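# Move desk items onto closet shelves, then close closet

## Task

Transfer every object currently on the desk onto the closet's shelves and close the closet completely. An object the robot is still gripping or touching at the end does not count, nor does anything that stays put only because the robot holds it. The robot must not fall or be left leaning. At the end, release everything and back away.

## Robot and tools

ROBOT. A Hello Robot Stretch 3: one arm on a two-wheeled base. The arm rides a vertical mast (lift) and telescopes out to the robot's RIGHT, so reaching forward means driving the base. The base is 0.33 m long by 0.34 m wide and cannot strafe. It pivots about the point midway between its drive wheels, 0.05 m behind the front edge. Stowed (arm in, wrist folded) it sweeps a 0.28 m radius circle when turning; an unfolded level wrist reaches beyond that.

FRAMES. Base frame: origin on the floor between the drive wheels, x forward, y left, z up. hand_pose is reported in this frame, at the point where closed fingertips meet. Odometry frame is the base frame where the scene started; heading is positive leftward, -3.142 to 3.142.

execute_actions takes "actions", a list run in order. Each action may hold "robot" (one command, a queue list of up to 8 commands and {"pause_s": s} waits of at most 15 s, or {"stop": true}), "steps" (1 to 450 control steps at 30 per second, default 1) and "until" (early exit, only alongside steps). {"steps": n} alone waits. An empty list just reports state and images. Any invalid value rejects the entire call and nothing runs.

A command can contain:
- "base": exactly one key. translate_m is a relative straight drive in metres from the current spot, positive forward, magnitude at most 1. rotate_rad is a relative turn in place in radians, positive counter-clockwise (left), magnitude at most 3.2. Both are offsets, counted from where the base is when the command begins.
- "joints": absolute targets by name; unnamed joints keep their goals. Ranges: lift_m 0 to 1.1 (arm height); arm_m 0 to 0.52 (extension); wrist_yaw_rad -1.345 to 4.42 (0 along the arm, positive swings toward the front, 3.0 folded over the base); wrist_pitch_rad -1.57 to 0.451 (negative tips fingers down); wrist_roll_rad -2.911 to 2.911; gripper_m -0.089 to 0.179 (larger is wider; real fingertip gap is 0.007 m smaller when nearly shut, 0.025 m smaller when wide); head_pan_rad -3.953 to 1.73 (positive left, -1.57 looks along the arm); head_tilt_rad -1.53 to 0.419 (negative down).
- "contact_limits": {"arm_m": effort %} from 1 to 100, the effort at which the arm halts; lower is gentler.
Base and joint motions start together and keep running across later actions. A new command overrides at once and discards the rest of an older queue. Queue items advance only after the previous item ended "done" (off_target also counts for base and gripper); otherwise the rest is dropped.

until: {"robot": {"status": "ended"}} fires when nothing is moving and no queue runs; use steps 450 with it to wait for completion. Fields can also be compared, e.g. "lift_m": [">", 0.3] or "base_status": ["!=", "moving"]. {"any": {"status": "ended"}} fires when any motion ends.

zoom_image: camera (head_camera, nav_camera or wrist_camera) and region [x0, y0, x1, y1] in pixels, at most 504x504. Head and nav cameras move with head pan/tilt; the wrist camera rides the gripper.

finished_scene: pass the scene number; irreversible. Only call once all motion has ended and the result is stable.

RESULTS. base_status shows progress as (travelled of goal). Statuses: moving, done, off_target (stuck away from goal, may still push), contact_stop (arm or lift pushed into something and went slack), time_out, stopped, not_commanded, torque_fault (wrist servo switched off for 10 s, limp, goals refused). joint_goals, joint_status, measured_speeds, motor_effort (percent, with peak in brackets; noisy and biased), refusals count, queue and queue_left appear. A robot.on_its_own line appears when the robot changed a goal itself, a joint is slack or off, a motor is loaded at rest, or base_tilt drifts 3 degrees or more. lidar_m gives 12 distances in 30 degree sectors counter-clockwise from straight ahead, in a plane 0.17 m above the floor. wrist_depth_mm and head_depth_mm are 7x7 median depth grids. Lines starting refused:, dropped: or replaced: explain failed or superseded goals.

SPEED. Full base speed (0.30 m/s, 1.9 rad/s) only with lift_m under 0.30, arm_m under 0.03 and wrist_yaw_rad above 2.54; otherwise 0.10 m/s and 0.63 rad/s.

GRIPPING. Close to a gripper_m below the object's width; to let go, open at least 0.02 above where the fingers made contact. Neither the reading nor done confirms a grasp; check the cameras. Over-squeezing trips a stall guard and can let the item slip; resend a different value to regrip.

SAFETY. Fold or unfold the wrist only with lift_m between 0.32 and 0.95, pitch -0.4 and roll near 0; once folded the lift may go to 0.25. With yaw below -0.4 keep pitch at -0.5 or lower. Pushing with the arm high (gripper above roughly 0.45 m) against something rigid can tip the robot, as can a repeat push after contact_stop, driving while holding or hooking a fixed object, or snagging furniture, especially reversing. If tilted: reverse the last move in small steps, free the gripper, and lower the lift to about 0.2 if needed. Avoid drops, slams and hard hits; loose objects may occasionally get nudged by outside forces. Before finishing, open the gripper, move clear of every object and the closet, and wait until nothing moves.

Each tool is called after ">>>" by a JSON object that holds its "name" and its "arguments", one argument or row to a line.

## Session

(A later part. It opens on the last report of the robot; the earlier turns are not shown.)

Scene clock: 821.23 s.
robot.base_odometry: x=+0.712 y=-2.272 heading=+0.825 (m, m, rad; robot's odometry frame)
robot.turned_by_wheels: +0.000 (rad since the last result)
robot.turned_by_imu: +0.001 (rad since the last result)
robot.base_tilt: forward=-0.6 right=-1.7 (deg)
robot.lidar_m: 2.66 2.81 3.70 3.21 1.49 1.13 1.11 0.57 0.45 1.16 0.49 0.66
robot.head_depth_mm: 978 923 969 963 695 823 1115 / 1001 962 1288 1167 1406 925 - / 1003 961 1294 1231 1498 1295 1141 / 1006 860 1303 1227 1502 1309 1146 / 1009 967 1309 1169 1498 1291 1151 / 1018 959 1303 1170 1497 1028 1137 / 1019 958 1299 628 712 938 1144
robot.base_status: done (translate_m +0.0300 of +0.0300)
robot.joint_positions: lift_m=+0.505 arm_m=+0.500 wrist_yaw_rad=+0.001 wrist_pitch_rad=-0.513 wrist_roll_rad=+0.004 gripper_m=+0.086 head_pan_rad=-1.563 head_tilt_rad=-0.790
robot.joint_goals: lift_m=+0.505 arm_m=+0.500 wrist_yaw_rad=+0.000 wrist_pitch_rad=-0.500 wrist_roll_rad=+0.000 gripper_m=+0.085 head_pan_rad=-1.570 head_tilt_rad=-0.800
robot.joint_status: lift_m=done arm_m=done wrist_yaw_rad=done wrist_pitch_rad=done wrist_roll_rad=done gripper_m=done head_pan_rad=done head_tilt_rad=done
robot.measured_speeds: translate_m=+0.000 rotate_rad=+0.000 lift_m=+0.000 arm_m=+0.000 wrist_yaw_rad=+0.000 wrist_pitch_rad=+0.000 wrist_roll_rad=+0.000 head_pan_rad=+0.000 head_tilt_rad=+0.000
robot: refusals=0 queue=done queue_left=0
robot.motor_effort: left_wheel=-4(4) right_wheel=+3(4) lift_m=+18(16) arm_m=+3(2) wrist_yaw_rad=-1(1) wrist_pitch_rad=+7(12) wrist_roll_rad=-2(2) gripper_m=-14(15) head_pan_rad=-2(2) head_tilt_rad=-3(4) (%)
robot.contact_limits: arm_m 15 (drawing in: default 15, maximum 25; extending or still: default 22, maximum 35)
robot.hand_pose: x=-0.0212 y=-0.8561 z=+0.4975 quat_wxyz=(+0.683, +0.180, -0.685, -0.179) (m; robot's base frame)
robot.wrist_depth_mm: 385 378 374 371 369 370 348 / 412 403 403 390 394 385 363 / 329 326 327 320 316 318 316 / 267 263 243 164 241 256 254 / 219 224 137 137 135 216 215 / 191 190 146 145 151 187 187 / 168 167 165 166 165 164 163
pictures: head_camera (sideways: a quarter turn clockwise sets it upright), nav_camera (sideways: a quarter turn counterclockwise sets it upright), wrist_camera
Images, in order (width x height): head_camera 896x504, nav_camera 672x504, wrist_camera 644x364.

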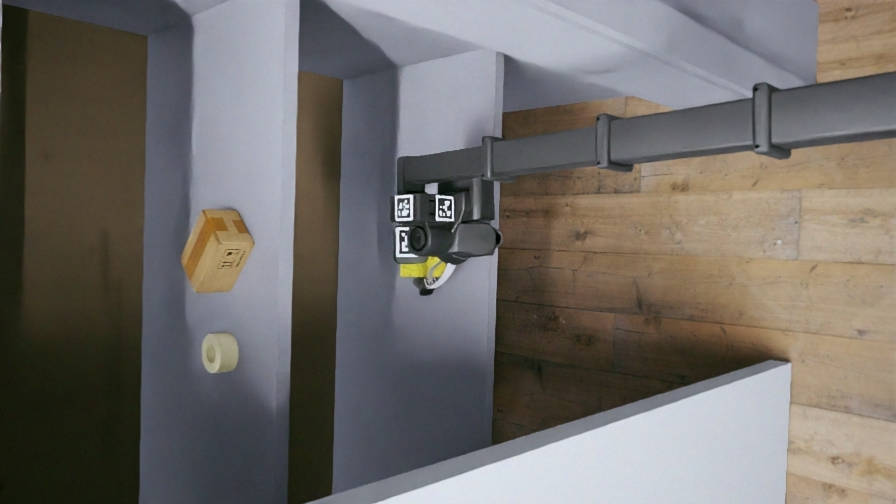

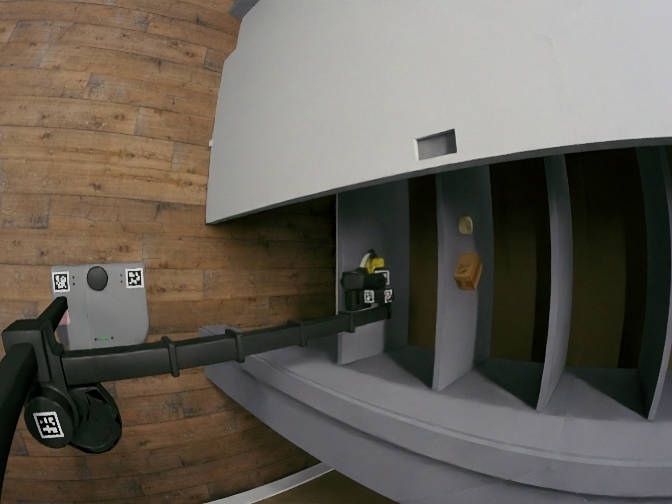

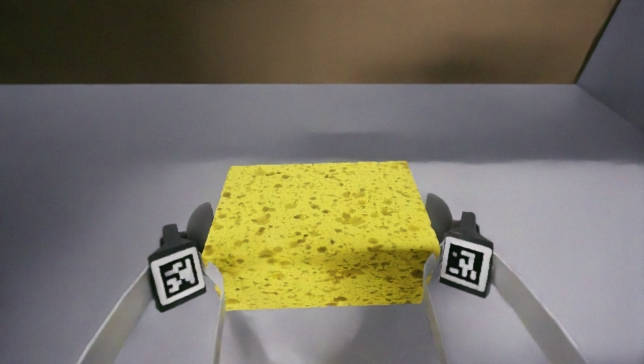

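>>> {"name": "execute_actions", "arguments": {
  "actions": [
    {"robot":[{"joints":{"lift_m":0.486}},{"joints":{"gripper_m":0.16}},{"pause_s":0.4},{"joints":{"lift_m":0.54,"wrist_pitch_rad":-0.3}},{"joints":{"arm_m":0.0}}],"steps":450,"until":{"robot":{"status":"ended"}}}
  ]
}}

Scene clock: 832.33 s.
robot.base_odometry: x=+0.712 y=-2.272 heading=+0.825 (m, m, rad; robot's odometry frame)
robot.turned_by_wheels: +0.000 (rad since the last result)
robot.turned_by_imu: +0.001 (rad since the last result)
robot.base_tilt: forward=-0.6 right=-1.7 (deg)
robot.lidar_m: 2.67 2.81 3.71 3.23 1.49 1.14 1.11 0.57 0.45 1.16 0.49 0.66
robot.head_depth_mm: 983 930 969 957 692 822 1110 / 1001 966 1295 1174 1437 1027 1142 / 1006 963 1295 1167 1496 1296 1191 / 1013 858 1315 1121 1496 1302 1140 / 1014 963 1302 1174 1494 1292 1152 / 1014 960 1306 1166 1497 1026 1130 / 1018 966 1313 628 716 937 1156
robot.base_status: done (translate_m +0.0300 of +0.0300)
robot.joint_positions: lift_m=+0.540 arm_m=+0.000 wrist_yaw_rad=+0.001 wrist_pitch_rad=-0.319 wrist_roll_rad=+0.004 gripper_m=+0.160 head_pan_rad=-1.563 head_tilt_rad=-0.790
robot.joint_goals: lift_m=+0.540 arm_m=+0.000 wrist_yaw_rad=+0.000 wrist_pitch_rad=-0.300 wrist_roll_rad=+0.000 gripper_m=+0.160 head_pan_rad=-1.570 head_tilt_rad=-0.800
robot.joint_status: lift_m=done arm_m=done wrist_yaw_rad=done wrist_pitch_rad=done wrist_roll_rad=done gripper_m=done head_pan_rad=done head_tilt_rad=done
robot.measured_speeds: translate_m=+0.000 rotate_rad=+0.000 lift_m=+0.000 arm_m=+0.000 wrist_yaw_rad=+0.000 wrist_pitch_rad=+0.000 wrist_roll_rad=+0.000 head_pan_rad=+0.000 head_tilt_rad=+0.000
robot: refusals=0 queue=done queue_left=0
robot.motor_effort: left_wheel=-4(4) right_wheel=+3(3) lift_m=+42(40) arm_m=-2(6) wrist_yaw_rad=-2(2) wrist_pitch_rad=+11(12) wrist_roll_rad=-2(2) gripper_m=+1(98) head_pan_rad=-1(1) head_tilt_rad=-4(3) (%)
robot.hand_pose: x=-0.0212 y=-0.3810 z=+0.5749 quat_wxyz=(+0.697, +0.113, -0.699, -0.112) (m; robot's base frame)
robot.wrist_depth_mm: 791 796 808 816 792 505 221 / 893 905 878 853 842 515 225 / 623 661 635 596 624 514 223 / 245 - - - 968 510 225 / 253 - - - 963 323 224 / 271 - 850 870 816 375 220 / 307 337 729 715 741 348 249
pictures: head_camera (sideways: a quarter turn clockwise sets it upright), nav_camera (sideways: a quarter turn counterclockwise sets it upright), wrist_camera
Images, in order (width x height): head_camera 896x504, nav_camera 672x504, wrist_camera 644x364.

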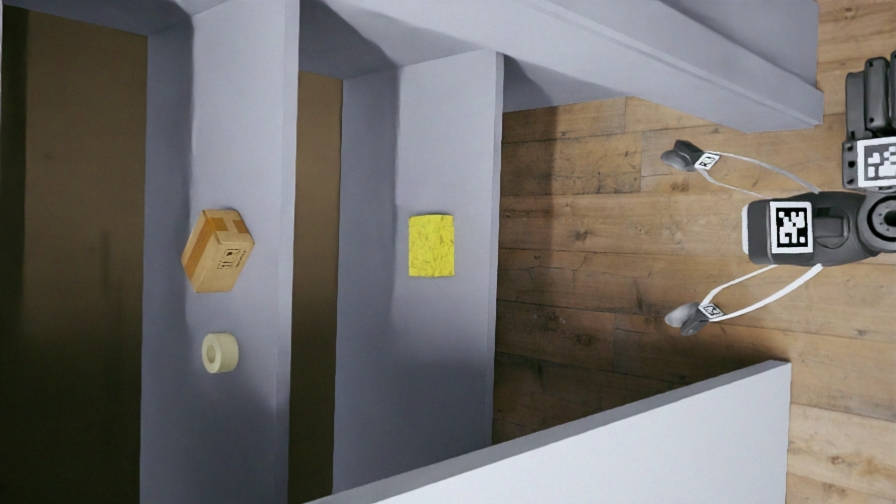

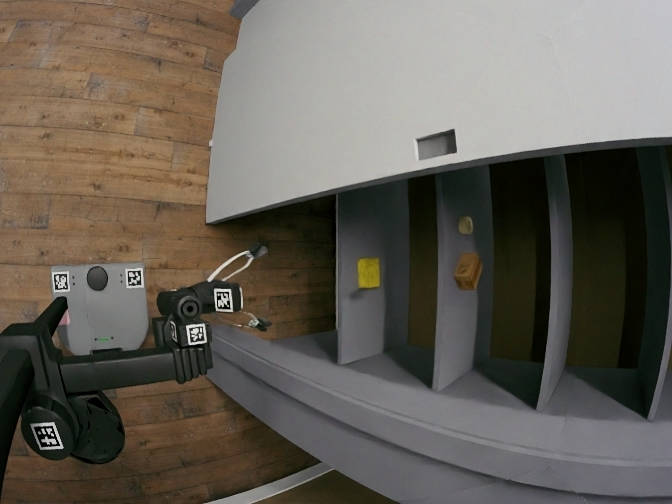

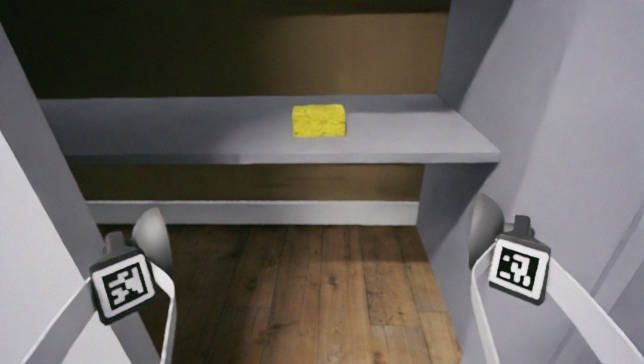

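>>> {"name": "execute_actions", "arguments": {
  "actions": [
    {"robot":[{"joints":{"wrist_pitch_rad":-1.2,"gripper_m":0.0,"lift_m":0.5,"head_tilt_rad":-0.5,"head_pan_rad":-1.2}},{"base":{"translate_m":0.9}}],"steps":450,"until":{"robot":{"status":"ended"}}}
  ]
}}

Scene clock: 854.77 s.
robot.base_odometry: x=+1.323 y=-1.611 heading=+0.825 (m, m, rad; robot's odometry frame)
robot.turned_by_wheels: +0.000 (rad since the last result)
robot.turned_by_imu: +0.010 (rad since the last result)
robot.base_tilt: forward=-0.5 right=-1.7 (deg)
robot.lidar_m: 1.77 1.86 2.67 3.16 2.67 2.05 2.00 0.65 0.50 0.49 0.57 0.72
robot.head_depth_mm: 410 420 444 479 529 589 661 / 430 465 506 552 595 644 714 / 447 484 526 581 645 728 831 / 464 506 553 611 683 773 898 / 483 526 581 647 726 826 971 / 504 551 605 664 723 802 915 / 489 518 558 614 705 839 1007
robot.base_status: done (translate_m +0.9000 of +0.9000)
robot.joint_positions: lift_m=+0.500 arm_m=+0.000 wrist_yaw_rad=+0.001 wrist_pitch_rad=-1.201 wrist_roll_rad=+0.004 gripper_m=+0.000 head_pan_rad=-1.207 head_tilt_rad=-0.507
robot.joint_goals: lift_m=+0.500 arm_m=+0.000 wrist_yaw_rad=+0.000 wrist_pitch_rad=-1.200 wrist_roll_rad=+0.000 gripper_m=+0.000 head_pan_rad=-1.200 head_tilt_rad=-0.500
robot.joint_status: lift_m=done arm_m=done wrist_yaw_rad=done wrist_pitch_rad=done wrist_roll_rad=done gripper_m=done head_pan_rad=done head_tilt_rad=done
robot.measured_speeds: translate_m=+0.000 rotate_rad=+0.000 lift_m=+0.000 arm_m=+0.000 wrist_yaw_rad=+0.000 wrist_pitch_rad=+0.000 wrist_roll_rad=+0.000 head_pan_rad=+0.000 head_tilt_rad=+0.000
robot: refusals=0 queue=done queue_left=0
robot.motor_effort: left_wheel=-4(5) right_wheel=+4(6) lift_m=+18(43) arm_m=-1(2) wrist_yaw_rad=-2(2) wrist_pitch_rad=+0(11) wrist_roll_rad=-2(2) gripper_m=-3(100) head_pan_rad=+2(20) head_tilt_rad=+2(18) (%)
robot.hand_pose: x=-0.0215 y=-0.2155 z=+0.3916 quat_wxyz=(+0.583, +0.399, -0.584, -0.400) (m; robot's base frame)
robot.wrist_depth_mm: 443 490 478 400 394 385 382 / 527 580 584 532 513 505 492 / 563 580 568 587 574 602 593 / 554 549 568 561 568 568 572 / 544 543 542 - 551 551 549 / 524 531 531 - - 536 558 / 516 519 509 - - 528 524
pictures: head_camera (sideways: a quarter turn clockwise sets it upright), nav_camera (sideways: a quarter turn counterclockwise sets it upright), wrist_camera
Images, in order (width x height): head_camera 896x504, nav_camera 672x504, wrist_camera 644x364.

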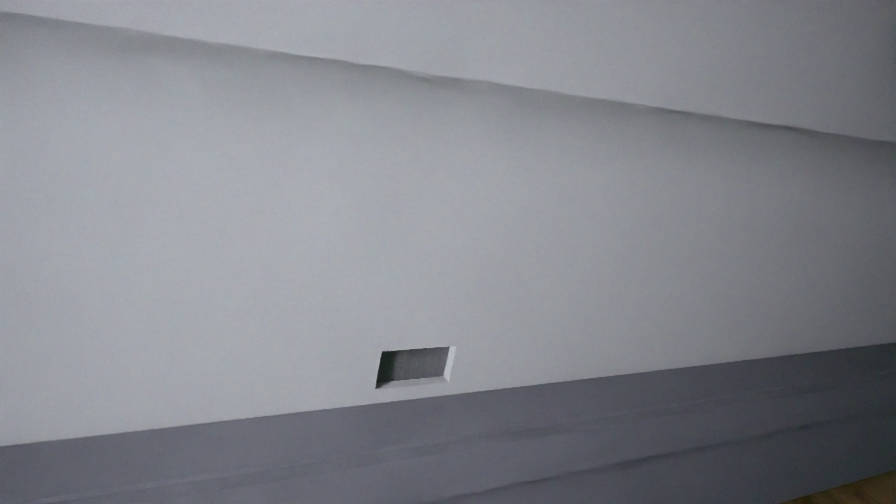

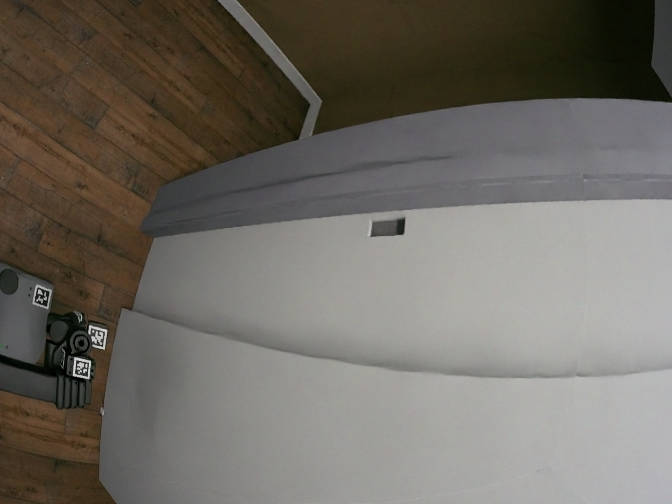

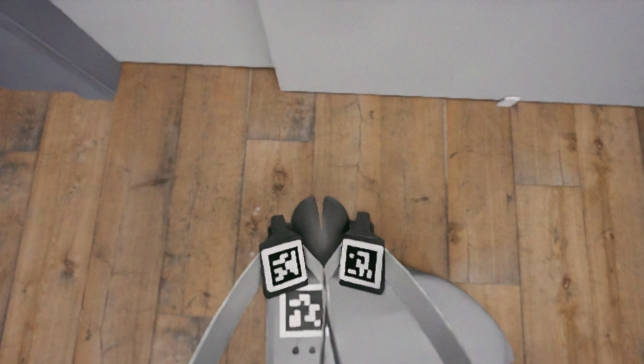

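>>> {"name": "execute_actions", "arguments": {
  "actions": [
    {"robot":[{"base":{"translate_m":0.37}},{"base":{"rotate_rad":-1.575}},{"joints":{"wrist_pitch_rad":-0.2,"wrist_yaw_rad":0.85,"lift_m":0.35,"head_pan_rad":-0.6,"head_tilt_rad":-0.9}},{"base":{"translate_m":0.25}}],"steps":450,"until":{"robot":{"status":"ended"}}}
  ]
}}

Scene clock: 876.90 s.
robot.base_odometry: x=+1.757 y=-1.510 heading=-0.750 (m, m, rad; robot's odometry frame)
robot.turned_by_wheels: -1.575 (rad since the last result)
robot.turned_by_imu: -1.571 (rad since the last result)
robot.base_tilt: forward=-0.5 right=-1.7 (deg)
robot.lidar_m: 0.23 0.26 1.41 1.38 1.46 2.09 3.45 3.20 2.44 0.84 0.41 0.31
robot.head_depth_mm: 341 386 462 620 949 1250 1122 / 342 405 473 569 766 1187 1156 / 319 374 452 571 759 1075 1115 / 300 346 413 509 667 951 1118 / 290 323 380 460 582 797 1091 / - 303 352 420 521 661 765 / - 291 328 392 459 452 625
robot.base_status: done (translate_m +0.2500 of +0.2500)
robot.joint_positions: lift_m=+0.350 arm_m=+0.000 wrist_yaw_rad=+0.848 wrist_pitch_rad=-0.220 wrist_roll_rad=+0.004 gripper_m=+0.000 head_pan_rad=-0.607 head_tilt_rad=-0.889
robot.joint_goals: lift_m=+0.350 arm_m=+0.000 wrist_yaw_rad=+0.850 wrist_pitch_rad=-0.200 wrist_roll_rad=+0.000 gripper_m=+0.000 head_pan_rad=-0.600 head_tilt_rad=-0.900
robot.joint_status: lift_m=done arm_m=done wrist_yaw_rad=done wrist_pitch_rad=done wrist_roll_rad=done gripper_m=done head_pan_rad=done head_tilt_rad=done
robot.measured_speeds: translate_m=+0.000 rotate_rad=+0.000 lift_m=+0.000 arm_m=+0.000 wrist_yaw_rad=+0.000 wrist_pitch_rad=+0.000 wrist_roll_rad=+0.000 head_pan_rad=+0.000 head_tilt_rad=+0.000
robot: refusals=0 queue=done queue_left=0
robot.motor_effort: left_wheel=+3(9) right_wheel=-5(8) lift_m=+17(16) arm_m=-2(2) wrist_yaw_rad=+1(0) wrist_pitch_rad=+12(12) wrist_roll_rad=-2(2) gripper_m=-3(3) head_pan_rad=+3(21) head_tilt_rad=-3(23) (%)
robot.hand_pose: x=+0.1621 y=-0.3074 z=+0.4097 quat_wxyz=(+0.672, +0.360, -0.610, +0.217) (m; robot's base frame)
robot.wrist_depth_mm: 170 190 205 217 277 384 600 / 176 197 219 232 297 423 903 / 183 204 232 245 326 478 999 / 191 216 248 265 353 550 - / 197 227 268 - 400 631 844 / 205 238 284 314 474 659 677 / 214 251 322 322 472 564 556
pictures: head_camera (sideways: a quarter turn clockwise sets it upright), nav_camera (sideways: a quarter turn counterclockwise sets it upright), wrist_camera
Images, in order (width x height): head_camera 896x504, nav_camera 672x504, wrist_camera 644x364.

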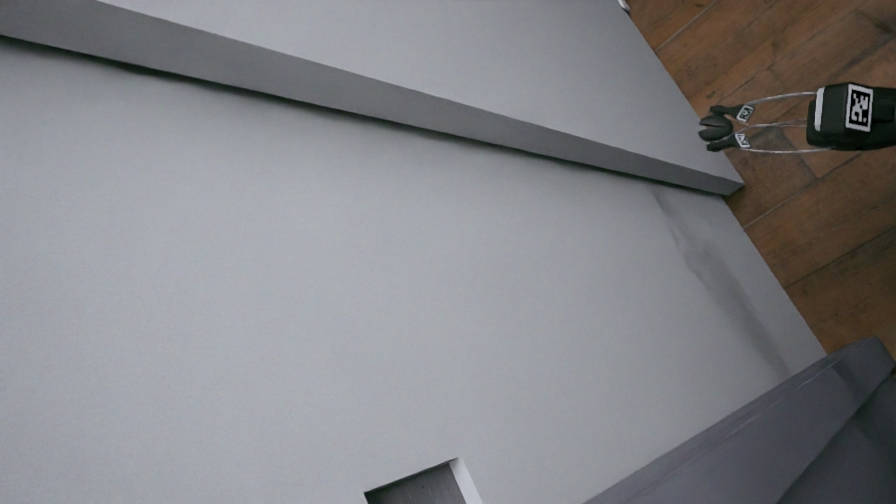

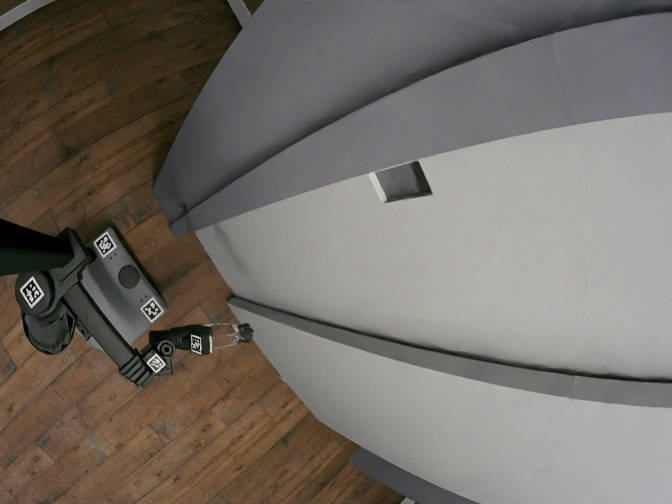

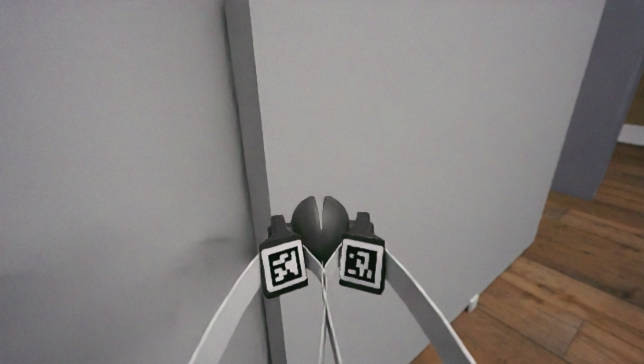

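>>> {"name": "execute_actions", "arguments": {
  "actions": [
    {"robot":[{"base":{"rotate_rad":-0.4}},{"base":{"translate_m":-0.26}},{"base":{"rotate_rad":0.4}},{"base":{"translate_m":0.24}}],"steps":450,"until":{"robot":{"status":"ended"}}}
  ]
}}

Scene clock: 897.77 s.
robot.base_odometry: x=+1.826 y=-1.436 heading=-0.750 (m, m, rad; robot's odometry frame)
robot.turned_by_wheels: +0.000 (rad since the last result)
robot.turned_by_imu: +0.002 (rad since the last result)
robot.base_tilt: forward=-0.6 right=-1.8 (deg)
robot.lidar_m: 0.24 0.26 1.31 1.28 1.35 1.94 3.49 3.32 2.54 0.86 0.42 0.24
robot.head_depth_mm: 376 452 556 668 968 1250 1120 / 348 415 512 660 873 1188 1158 / 326 381 462 580 789 1188 1125 / 305 354 421 519 677 981 1125 / 292 330 396 461 531 620 974 / - 310 - 310 387 531 787 / - - - 301 368 471 660
robot.base_status: done (translate_m +0.2400 of +0.2400)
robot.joint_positions: lift_m=+0.350 arm_m=+0.000 wrist_yaw_rad=+0.848 wrist_pitch_rad=-0.220 wrist_roll_rad=+0.004 gripper_m=+0.000 head_pan_rad=-0.607 head_tilt_rad=-0.889
robot.joint_goals: lift_m=+0.350 arm_m=+0.000 wrist_yaw_rad=+0.850 wrist_pitch_rad=-0.200 wrist_roll_rad=+0.000 gripper_m=+0.000 head_pan_rad=-0.600 head_tilt_rad=-0.900
robot.joint_status: lift_m=done arm_m=done wrist_yaw_rad=done wrist_pitch_rad=done wrist_roll_rad=done gripper_m=done head_pan_rad=done head_tilt_rad=done
robot.measured_speeds: translate_m=+0.000 rotate_rad=+0.000 lift_m=+0.000 arm_m=+0.000 wrist_yaw_rad=+0.000 wrist_pitch_rad=+0.000 wrist_roll_rad=+0.000 head_pan_rad=+0.000 head_tilt_rad=+0.000
robot: refusals=0 queue=done queue_left=0
robot.motor_effort: left_wheel=-4(8) right_wheel=+4(11) lift_m=+18(17) arm_m=-2(2) wrist_yaw_rad=+1(1) wrist_pitch_rad=+12(12) wrist_roll_rad=-2(2) gripper_m=-2(2) head_pan_rad=+3(2) head_tilt_rad=-4(5) (%)
robot.hand_pose: x=+0.1621 y=-0.3073 z=+0.4097 quat_wxyz=(+0.672, +0.360, -0.609, +0.217) (m; robot's base frame)
robot.wrist_depth_mm: 175 194 231 264 284 394 604 / 180 203 239 278 307 431 929 / 187 213 252 297 340 486 - / 194 221 266 319 367 560 - / 202 233 278 - 412 658 838 / 211 245 287 380 476 662 662 / 217 257 333 391 480 571 574
pictures: head_camera (sideways: a quarter turn clockwise sets it upright), nav_camera (sideways: a quarter turn counterclockwise sets it upright), wrist_camera
Images, in order (width x height): head_camera 896x504, nav_camera 672x504, wrist_camera 644x364.

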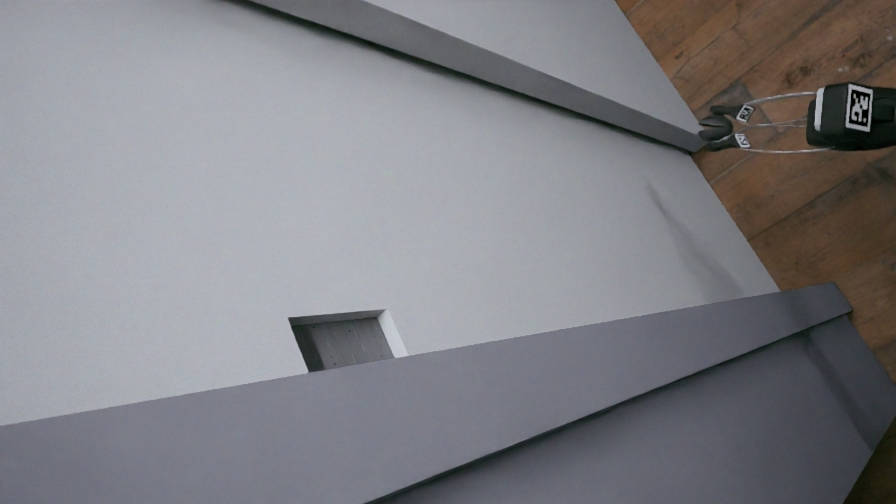

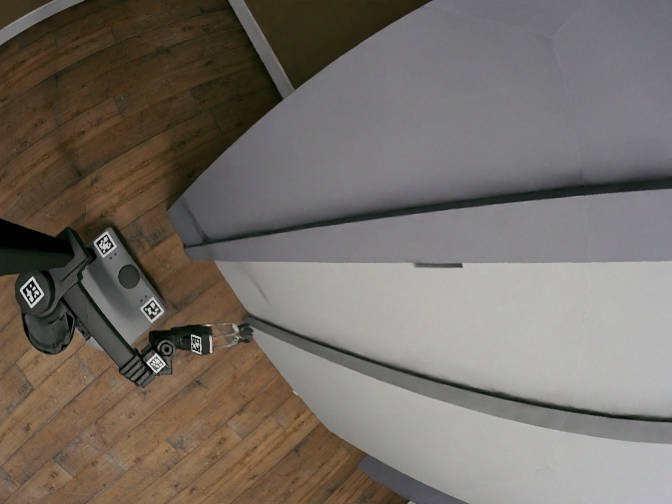

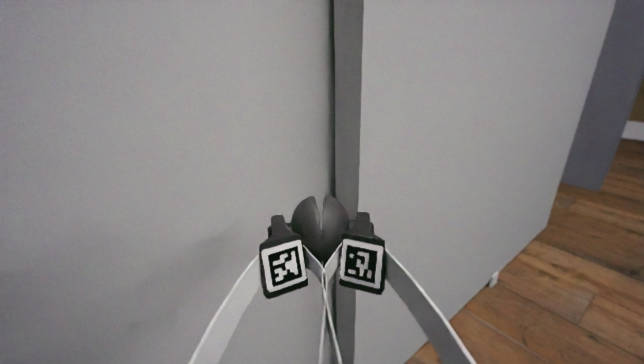

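>>> {"name": "execute_actions", "arguments": {
  "actions": [
    {"robot":[{"base":{"translate_m":0.07}},{"joints":{"arm_m":0.09},"contact_limits":{"arm_m":12}}],"steps":450,"until":{"robot":{"status":"ended"}}}
  ]
}}

Scene clock: 905.60 s.
robot.base_odometry: x=+1.878 y=-1.484 heading=-0.750 (m, m, rad; robot's odometry frame)
robot.turned_by_wheels: +0.000 (rad since the last result)
robot.turned_by_imu: +0.001 (rad since the last result)
robot.base_tilt: forward=-0.5 right=-1.8 (deg)
robot.lidar_m: 0.18 0.19 1.31 1.27 1.35 1.94 3.56 3.35 2.55 0.63 0.33 0.17
robot.head_depth_mm: 291 336 424 569 763 1213 - / - 309 379 491 701 1105 1123 / - 294 344 433 587 916 1126 / - - 316 394 482 659 1071 / - - - - 296 386 652 / - - - - 293 360 528 / - - - - - 319 437
robot.base_status: done (translate_m +0.0700 of +0.0700)
robot.joint_positions: lift_m=+0.350 arm_m=+0.090 wrist_yaw_rad=+0.848 wrist_pitch_rad=-0.220 wrist_roll_rad=+0.004 gripper_m=+0.000 head_pan_rad=-0.607 head_tilt_rad=-0.889
robot.joint_goals: lift_m=+0.350 arm_m=+0.090 wrist_yaw_rad=+0.850 wrist_pitch_rad=-0.200 wrist_roll_rad=+0.000 gripper_m=+0.000 head_pan_rad=-0.600 head_tilt_rad=-0.900
robot.joint_status: lift_m=done arm_m=done wrist_yaw_rad=done wrist_pitch_rad=done wrist_roll_rad=done gripper_m=done head_pan_rad=done head_tilt_rad=done
robot.measured_speeds: translate_m=+0.000 rotate_rad=+0.000 lift_m=+0.000 arm_m=+0.000 wrist_yaw_rad=+0.000 wrist_pitch_rad=+0.000 wrist_roll_rad=+0.000 head_pan_rad=+0.000 head_tilt_rad=+0.000
robot: refusals=0 queue=done queue_left=0
robot.motor_effort: left_wheel=-4(6) right_wheel=+4(8) lift_m=+17(17) arm_m=+3(5) wrist_yaw_rad=+0(1) wrist_pitch_rad=+12(12) wrist_roll_rad=-2(2) gripper_m=-2(3) head_pan_rad=+4(2) head_tilt_rad=-4(4) (%)
robot.contact_limits: arm_m 12 (drawing in: default 15, maximum 25; extending or still: default 22, maximum 35)
robot.hand_pose: x=+0.1622 y=-0.3966 z=+0.4097 quat_wxyz=(+0.672, +0.361, -0.609, +0.218) (m; robot's base frame)
robot.wrist_depth_mm: 120 134 157 164 175 241 385 / 125 139 166 175 190 266 460 / 130 145 174 187 203 301 567 / 135 152 183 202 225 347 926 / 140 160 194 - 254 407 811 / 146 168 197 244 298 497 676 / 153 177 230 256 298 552 556
pictures: head_camera (sideways: a quarter turn clockwise sets it upright), nav_camera (sideways: a quarter turn counterclockwise sets it upright), wrist_camera
Images, in order (width x height): head_camera 896x504, nav_camera 672x504, wrist_camera 644x364.

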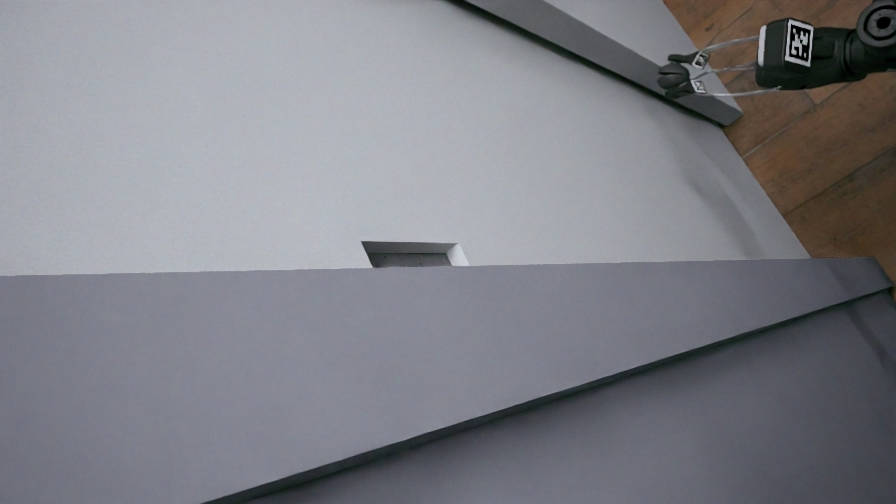

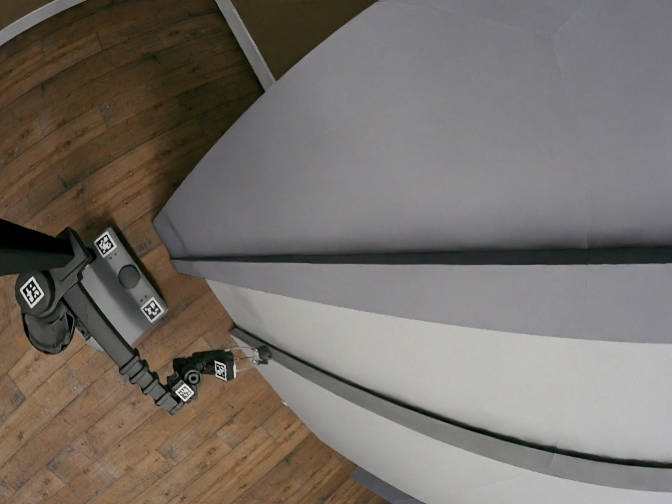

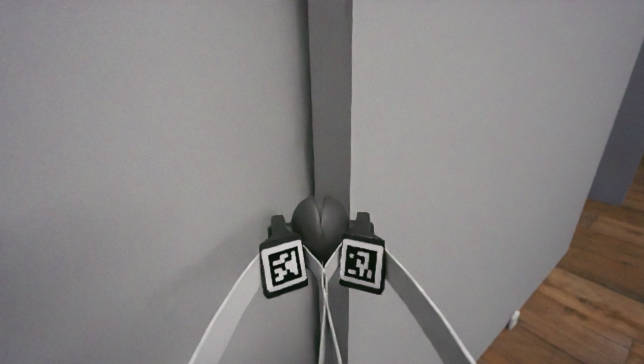

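>>> {"name": "execute_actions", "arguments": {
  "actions": [
    {"robot":[{"base":{"translate_m":0.015}},{"joints":{"arm_m":0.25},"contact_limits":{"arm_m":35}}],"steps":450,"until":{"robot":{"status":"ended"}}}
  ]
}}

Scene clock: 912.60 s.
robot.base_odometry: x=+1.889 y=-1.494 heading=-0.750 (m, m, rad; robot's odometry frame)
robot.turned_by_wheels: +0.000 (rad since the last result)
robot.turned_by_imu: +0.000 (rad since the last result)
robot.base_tilt: forward=-0.6 right=-1.7 (deg)
robot.lidar_m: 0.17 0.18 1.30 1.27 1.35 1.93 3.54 3.33 2.56 0.60 0.31 0.16
robot.head_depth_mm: - 314 394 530 788 1209 1122 / - 297 352 458 652 1136 1121 / - - 319 403 546 851 1118 / - - 310 383 449 453 911 / - - - - - 351 585 / - - - - - 328 472 / - - - - - 302 391
robot.base_status: done (translate_m +0.0150 of +0.0150)
robot.joint_positions: lift_m=+0.350 arm_m=+0.249 wrist_yaw_rad=+0.864 wrist_pitch_rad=-0.225 wrist_roll_rad=+0.004 gripper_m=+0.000 head_pan_rad=-0.607 head_tilt_rad=-0.890
robot.joint_goals: lift_m=+0.350 arm_m=+0.250 wrist_yaw_rad=+0.850 wrist_pitch_rad=-0.200 wrist_roll_rad=+0.000 gripper_m=+0.000 head_pan_rad=-0.600 head_tilt_rad=-0.900
robot.joint_status: lift_m=done arm_m=done wrist_yaw_rad=done wrist_pitch_rad=done wrist_roll_rad=done gripper_m=done head_pan_rad=done head_tilt_rad=done
robot.measured_speeds: translate_m=+0.000 rotate_rad=+0.000 lift_m=+0.000 arm_m=+0.000 wrist_yaw_rad=+0.000 wrist_pitch_rad=+0.000 wrist_roll_rad=+0.000 head_pan_rad=+0.000 head_tilt_rad=+0.000
robot: refusals=0 queue=done queue_left=0
robot.motor_effort: left_wheel=-1(9) right_wheel=+0(26) lift_m=+17(17) arm_m=+5(12) wrist_yaw_rad=-9(9) wrist_pitch_rad=+15(23) wrist_roll_rad=-2(2) gripper_m=-4(5) head_pan_rad=+2(3) head_tilt_rad=-3(4) (%)
robot.contact_limits: arm_m 35 (drawing in: default 15, maximum 25; extending or still: default 22, maximum 35)
robot.hand_pose: x=+0.1644 y=-0.5532 z=+0.4085 quat_wxyz=(+0.671, +0.367, -0.606, +0.221) (m; robot's base frame)
robot.wrist_depth_mm: 103 113 132 149 139 187 284 / 106 118 140 158 150 208 345 / 110 123 146 169 162 233 425 / 115 129 155 180 179 267 546 / 121 135 162 - 200 319 762 / 126 142 169 213 236 379 641 / 133 151 192 229 236 476 556
pictures: head_camera (sideways: a quarter turn clockwise sets it upright), nav_camera (sideways: a quarter turn counterclockwise sets it upright), wrist_camera
Images, in order (width x height): head_camera 896x504, nav_camera 672x504, wrist_camera 644x364.

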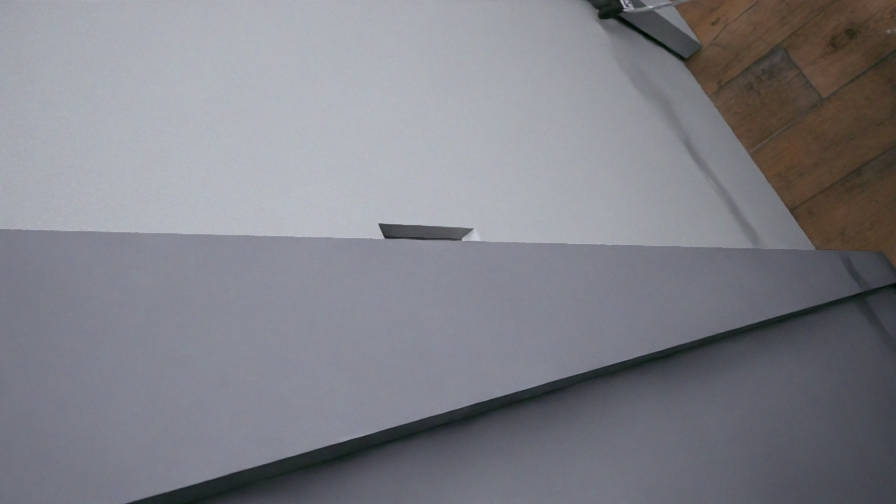

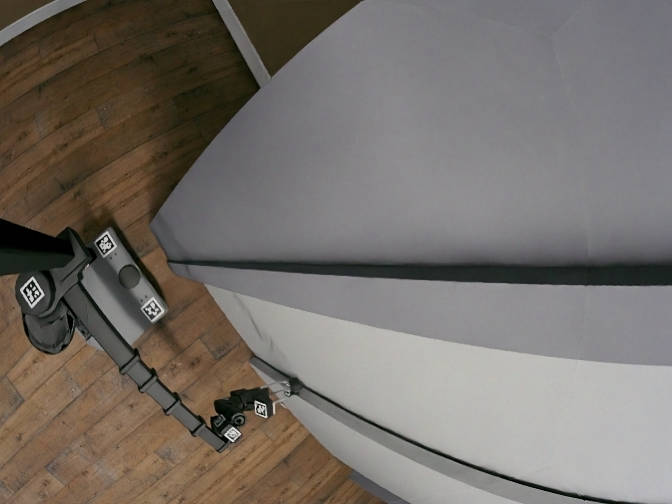

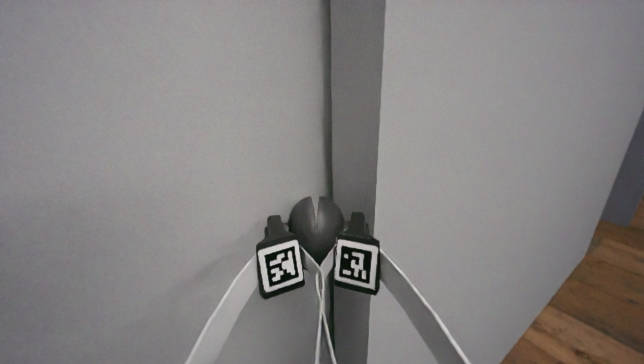

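Working.

>>> {"name": "execute_actions", "arguments": {
  "actions": [
    {"robot":[{"joints":{"arm_m":0.52,"head_pan_rad":-1.2,"head_tilt_rad":-0.6},"contact_limits":{"arm_m":30}}],"steps":450,"until":{"robot":{"status":"ended"}}}
  ]
}}

Scene clock: 917.87 s.
robot.base_odometry: x=+1.889 y=-1.494 heading=-0.751 (m, m, rad; robot's odometry frame)
robot.turned_by_wheels: -0.001 (rad since the last result)
robot.turned_by_imu: -0.011 (rad since the last result)
robot.base_tilt: forward=-0.6 right=-1.8 (deg)
robot.lidar_m: 0.17 0.18 1.30 1.27 1.34 1.90 3.55 3.37 2.56 0.77 0.32 0.16
robot.head_depth_mm: 1003 1354 2342 2127 1742 1384 1234 / 701 786 943 1238 1678 1409 1231 / 587 671 777 921 1066 1311 1235 / 463 512 573 650 750 885 1083 / 382 414 453 500 557 628 721 / 324 347 375 407 444 488 540 / 290 300 319 341 367 397 433
robot.base_status: done (translate_m +0.0149 of +0.0150)
robot.joint_positions: lift_m=+0.350 arm_m=+0.516 wrist_yaw_rad=+0.888 wrist_pitch_rad=-0.248 wrist_roll_rad=+0.003 gripper_m=+0.000 head_pan_rad=-1.193 head_tilt_rad=-0.606
robot.joint_goals: lift_m=+0.350 arm_m=+0.520 wrist_yaw_rad=+0.850 wrist_pitch_rad=-0.200 wrist_roll_rad=+0.000 gripper_m=+0.000 head_pan_rad=-1.200 head_tilt_rad=-0.600
robot.joint_status: lift_m=done arm_m=off_target wrist_yaw_rad=done wrist_pitch_rad=done wrist_roll_rad=done gripper_m=done head_pan_rad=done head_tilt_rad=done
robot.measured_speeds: translate_m=+0.000 rotate_rad=+0.000 lift_m=+0.000 arm_m=+0.000 wrist_yaw_rad=+0.000 wrist_pitch_rad=+0.000 wrist_roll_rad=+0.000 head_pan_rad=+0.000 head_tilt_rad=+0.000
robot: refusals=0 queue=dropped queue_left=0
robot.on_its_own: left_wheel is at rest, and its effort (-20) is outside its rest range (-18 to +18); right_wheel is at rest, and its effort (+40) is outside its rest range (-18 to +18); wrist_yaw_rad is at rest, and its effort (-25) is outside its rest range (-12 to +12)
robot.motor_effort: left_wheel=-20(29) right_wheel=+40(50) lift_m=+18(18) arm_m=+11(13) wrist_yaw_rad=-25(24) wrist_pitch_rad=+28(28) wrist_roll_rad=-2(2) gripper_m=-5(6) head_pan_rad=-1(24) head_tilt_rad=+2(15) (%)
robot.contact_limits: arm_m 30 (drawing in: default 15, maximum 25; extending or still: default 22, maximum 35)
robot.hand_pose: x=+0.1667 y=-0.8136 z=+0.4030 quat_wxyz=(+0.671, +0.381, -0.597, +0.222) (m; robot's base frame)
robot.wrist_depth_mm: 99 109 128 142 126 167 252 / 103 114 134 151 136 187 300 / 107 120 142 161 148 211 370 / 113 126 151 172 164 243 478 / 117 132 157 - 183 284 665 / 124 140 164 208 215 351 637 / 131 149 192 223 222 449 538
pictures: head_camera (sideways: a quarter turn clockwise sets it upright), nav_camera (sideways: a quarter turn counterclockwise sets it upright), wrist_camera
Images, in order (width x height): head_camera 896x504, nav_camera 672x504, wrist_camera 644x364.

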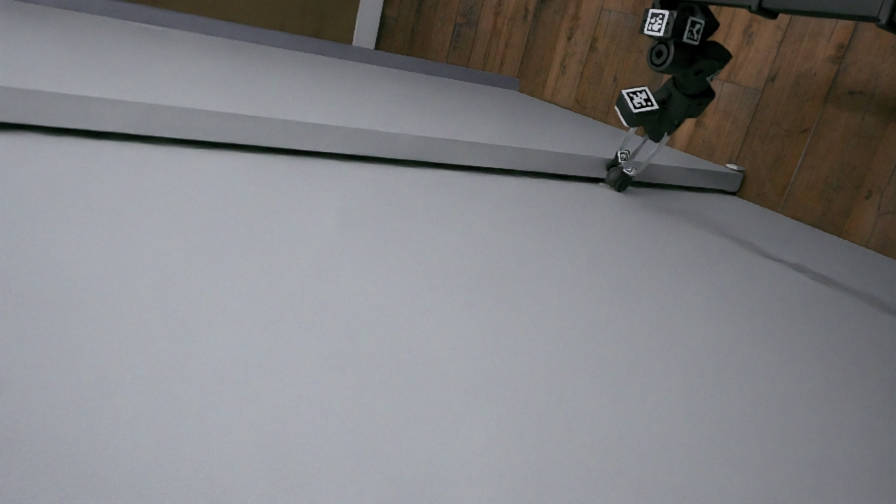

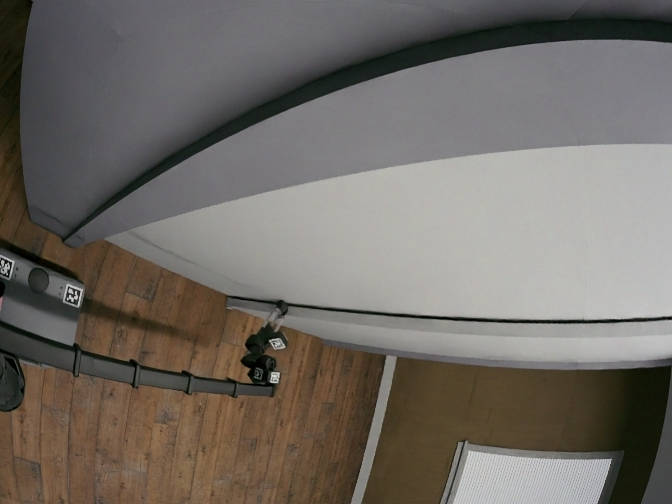

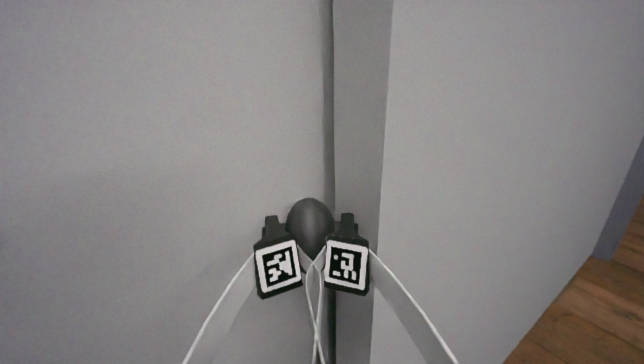

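>>> {"name": "execute_actions", "arguments": {
  "actions": [
    {"robot":[{"joints":{"arm_m":0.45}},{"base":{"translate_m":-0.6}},{"joints":{"arm_m":0,"head_pan_rad":-0.75,"head_tilt_rad":-0.3}}],"steps":450,"until":{"robot":{"status":"ended"}}}
  ]
}}

Scene clock: 934.07 s.
robot.base_odometry: x=+1.450 y=-1.085 heading=-0.750 (m, m, rad; robot's odometry frame)
robot.turned_by_wheels: +0.001 (rad since the last result)
robot.turned_by_imu: +0.001 (rad since the last result)
robot.base_tilt: forward=-0.5 right=-1.7 (deg)
robot.lidar_m: 0.75 1.58 1.34 1.31 1.37 1.95 2.97 3.37 2.53 2.47 1.12 0.85
robot.head_depth_mm: 1180 1264 1355 1476 1633 1769 1520 / 1047 1125 1205 1288 1414 1530 1543 / 964 1021 1081 1160 1243 1344 1442 / 936 983 1041 1112 1177 1258 1339 / 862 903 956 1019 1067 1144 1207 / 806 836 882 927 979 1031 1090 / 746 779 817 858 897 948 994
robot.base_status: done (translate_m -0.6000 of -0.6000)
robot.joint_positions: lift_m=+0.350 arm_m=+0.000 wrist_yaw_rad=+0.904 wrist_pitch_rad=-0.221 wrist_roll_rad=+0.003 gripper_m=+0.000 head_pan_rad=-0.757 head_tilt_rad=-0.310
robot.joint_goals: lift_m=+0.350 arm_m=+0.000 wrist_yaw_rad=+0.905 wrist_pitch_rad=-0.200 wrist_roll_rad=+0.000 gripper_m=+0.000 head_pan_rad=-0.750 head_tilt_rad=-0.300
robot.joint_status: lift_m=done arm_m=done wrist_yaw_rad=done wrist_pitch_rad=done wrist_roll_rad=done gripper_m=done head_pan_rad=done head_tilt_rad=done
robot.measured_speeds: translate_m=+0.000 rotate_rad=+0.000 lift_m=+0.000 arm_m=+0.000 wrist_yaw_rad=+0.000 wrist_pitch_rad=+0.000 wrist_roll_rad=+0.000 head_pan_rad=+0.000 head_tilt_rad=+0.000
robot: refusals=0 queue=done queue_left=0
robot.on_its_own: wrist_yaw_rad is held at +0.905, not at your +0.850, by its stall guard, which is not easing now
robot.motor_effort: left_wheel=-1(22) right_wheel=+1(42) lift_m=+18(17) arm_m=-2(12) wrist_yaw_rad=+0(25) wrist_pitch_rad=+12(29) wrist_roll_rad=-2(2) gripper_m=-2(6) head_pan_rad=+3(21) head_tilt_rad=+4(21) (%)
robot.hand_pose: x=+0.1709 y=-0.2967 z=+0.4096 quat_wxyz=(+0.666, +0.378, -0.599, +0.236) (m; robot's base frame)
robot.wrist_depth_mm: 533 603 704 815 947 - - / 547 608 739 876 - - - / 573 643 780 912 - - - / 583 690 807 - - - - / 600 716 840 - 892 871 864 / 585 713 706 671 688 685 687 / 587 588 592 587 552 573 555
pictures: head_camera (sideways: a quarter turn clockwise sets it upright), nav_camera (sideways: a quarter turn counterclockwise sets it upright), wrist_camera
Images, in order (width x height): head_camera 896x504, nav_camera 672x504, wrist_camera 644x364.

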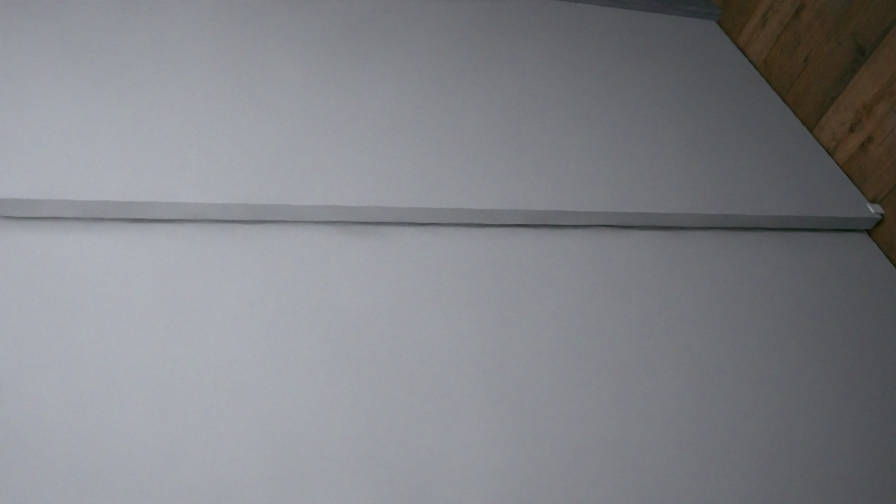

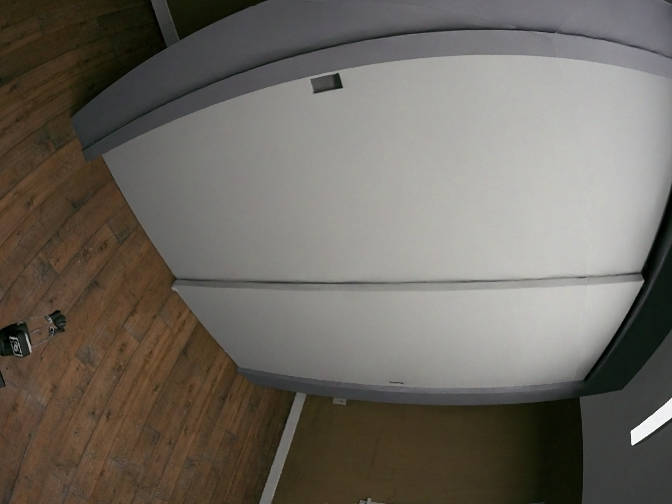

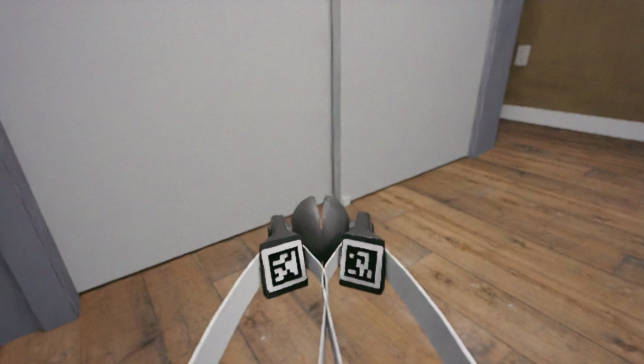

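>>> {"name": "zoom_image", "arguments": {
  "camera": "wrist_camera",
  "region": [300, 0, 560, 220]
}}

Region (300, 0, 560, 220) of wrist_camera's 644x364 image, scaled by 1.938; it fills the top 426 rows of this view, and the rest is white.

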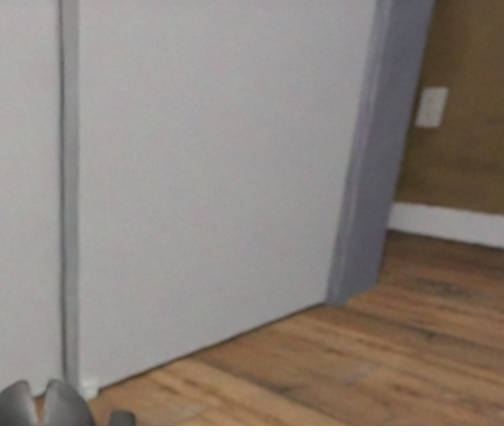

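>>> {"name": "finished_scene", "arguments": {
  "scene": 1
}}

The scene is finished: the task was done.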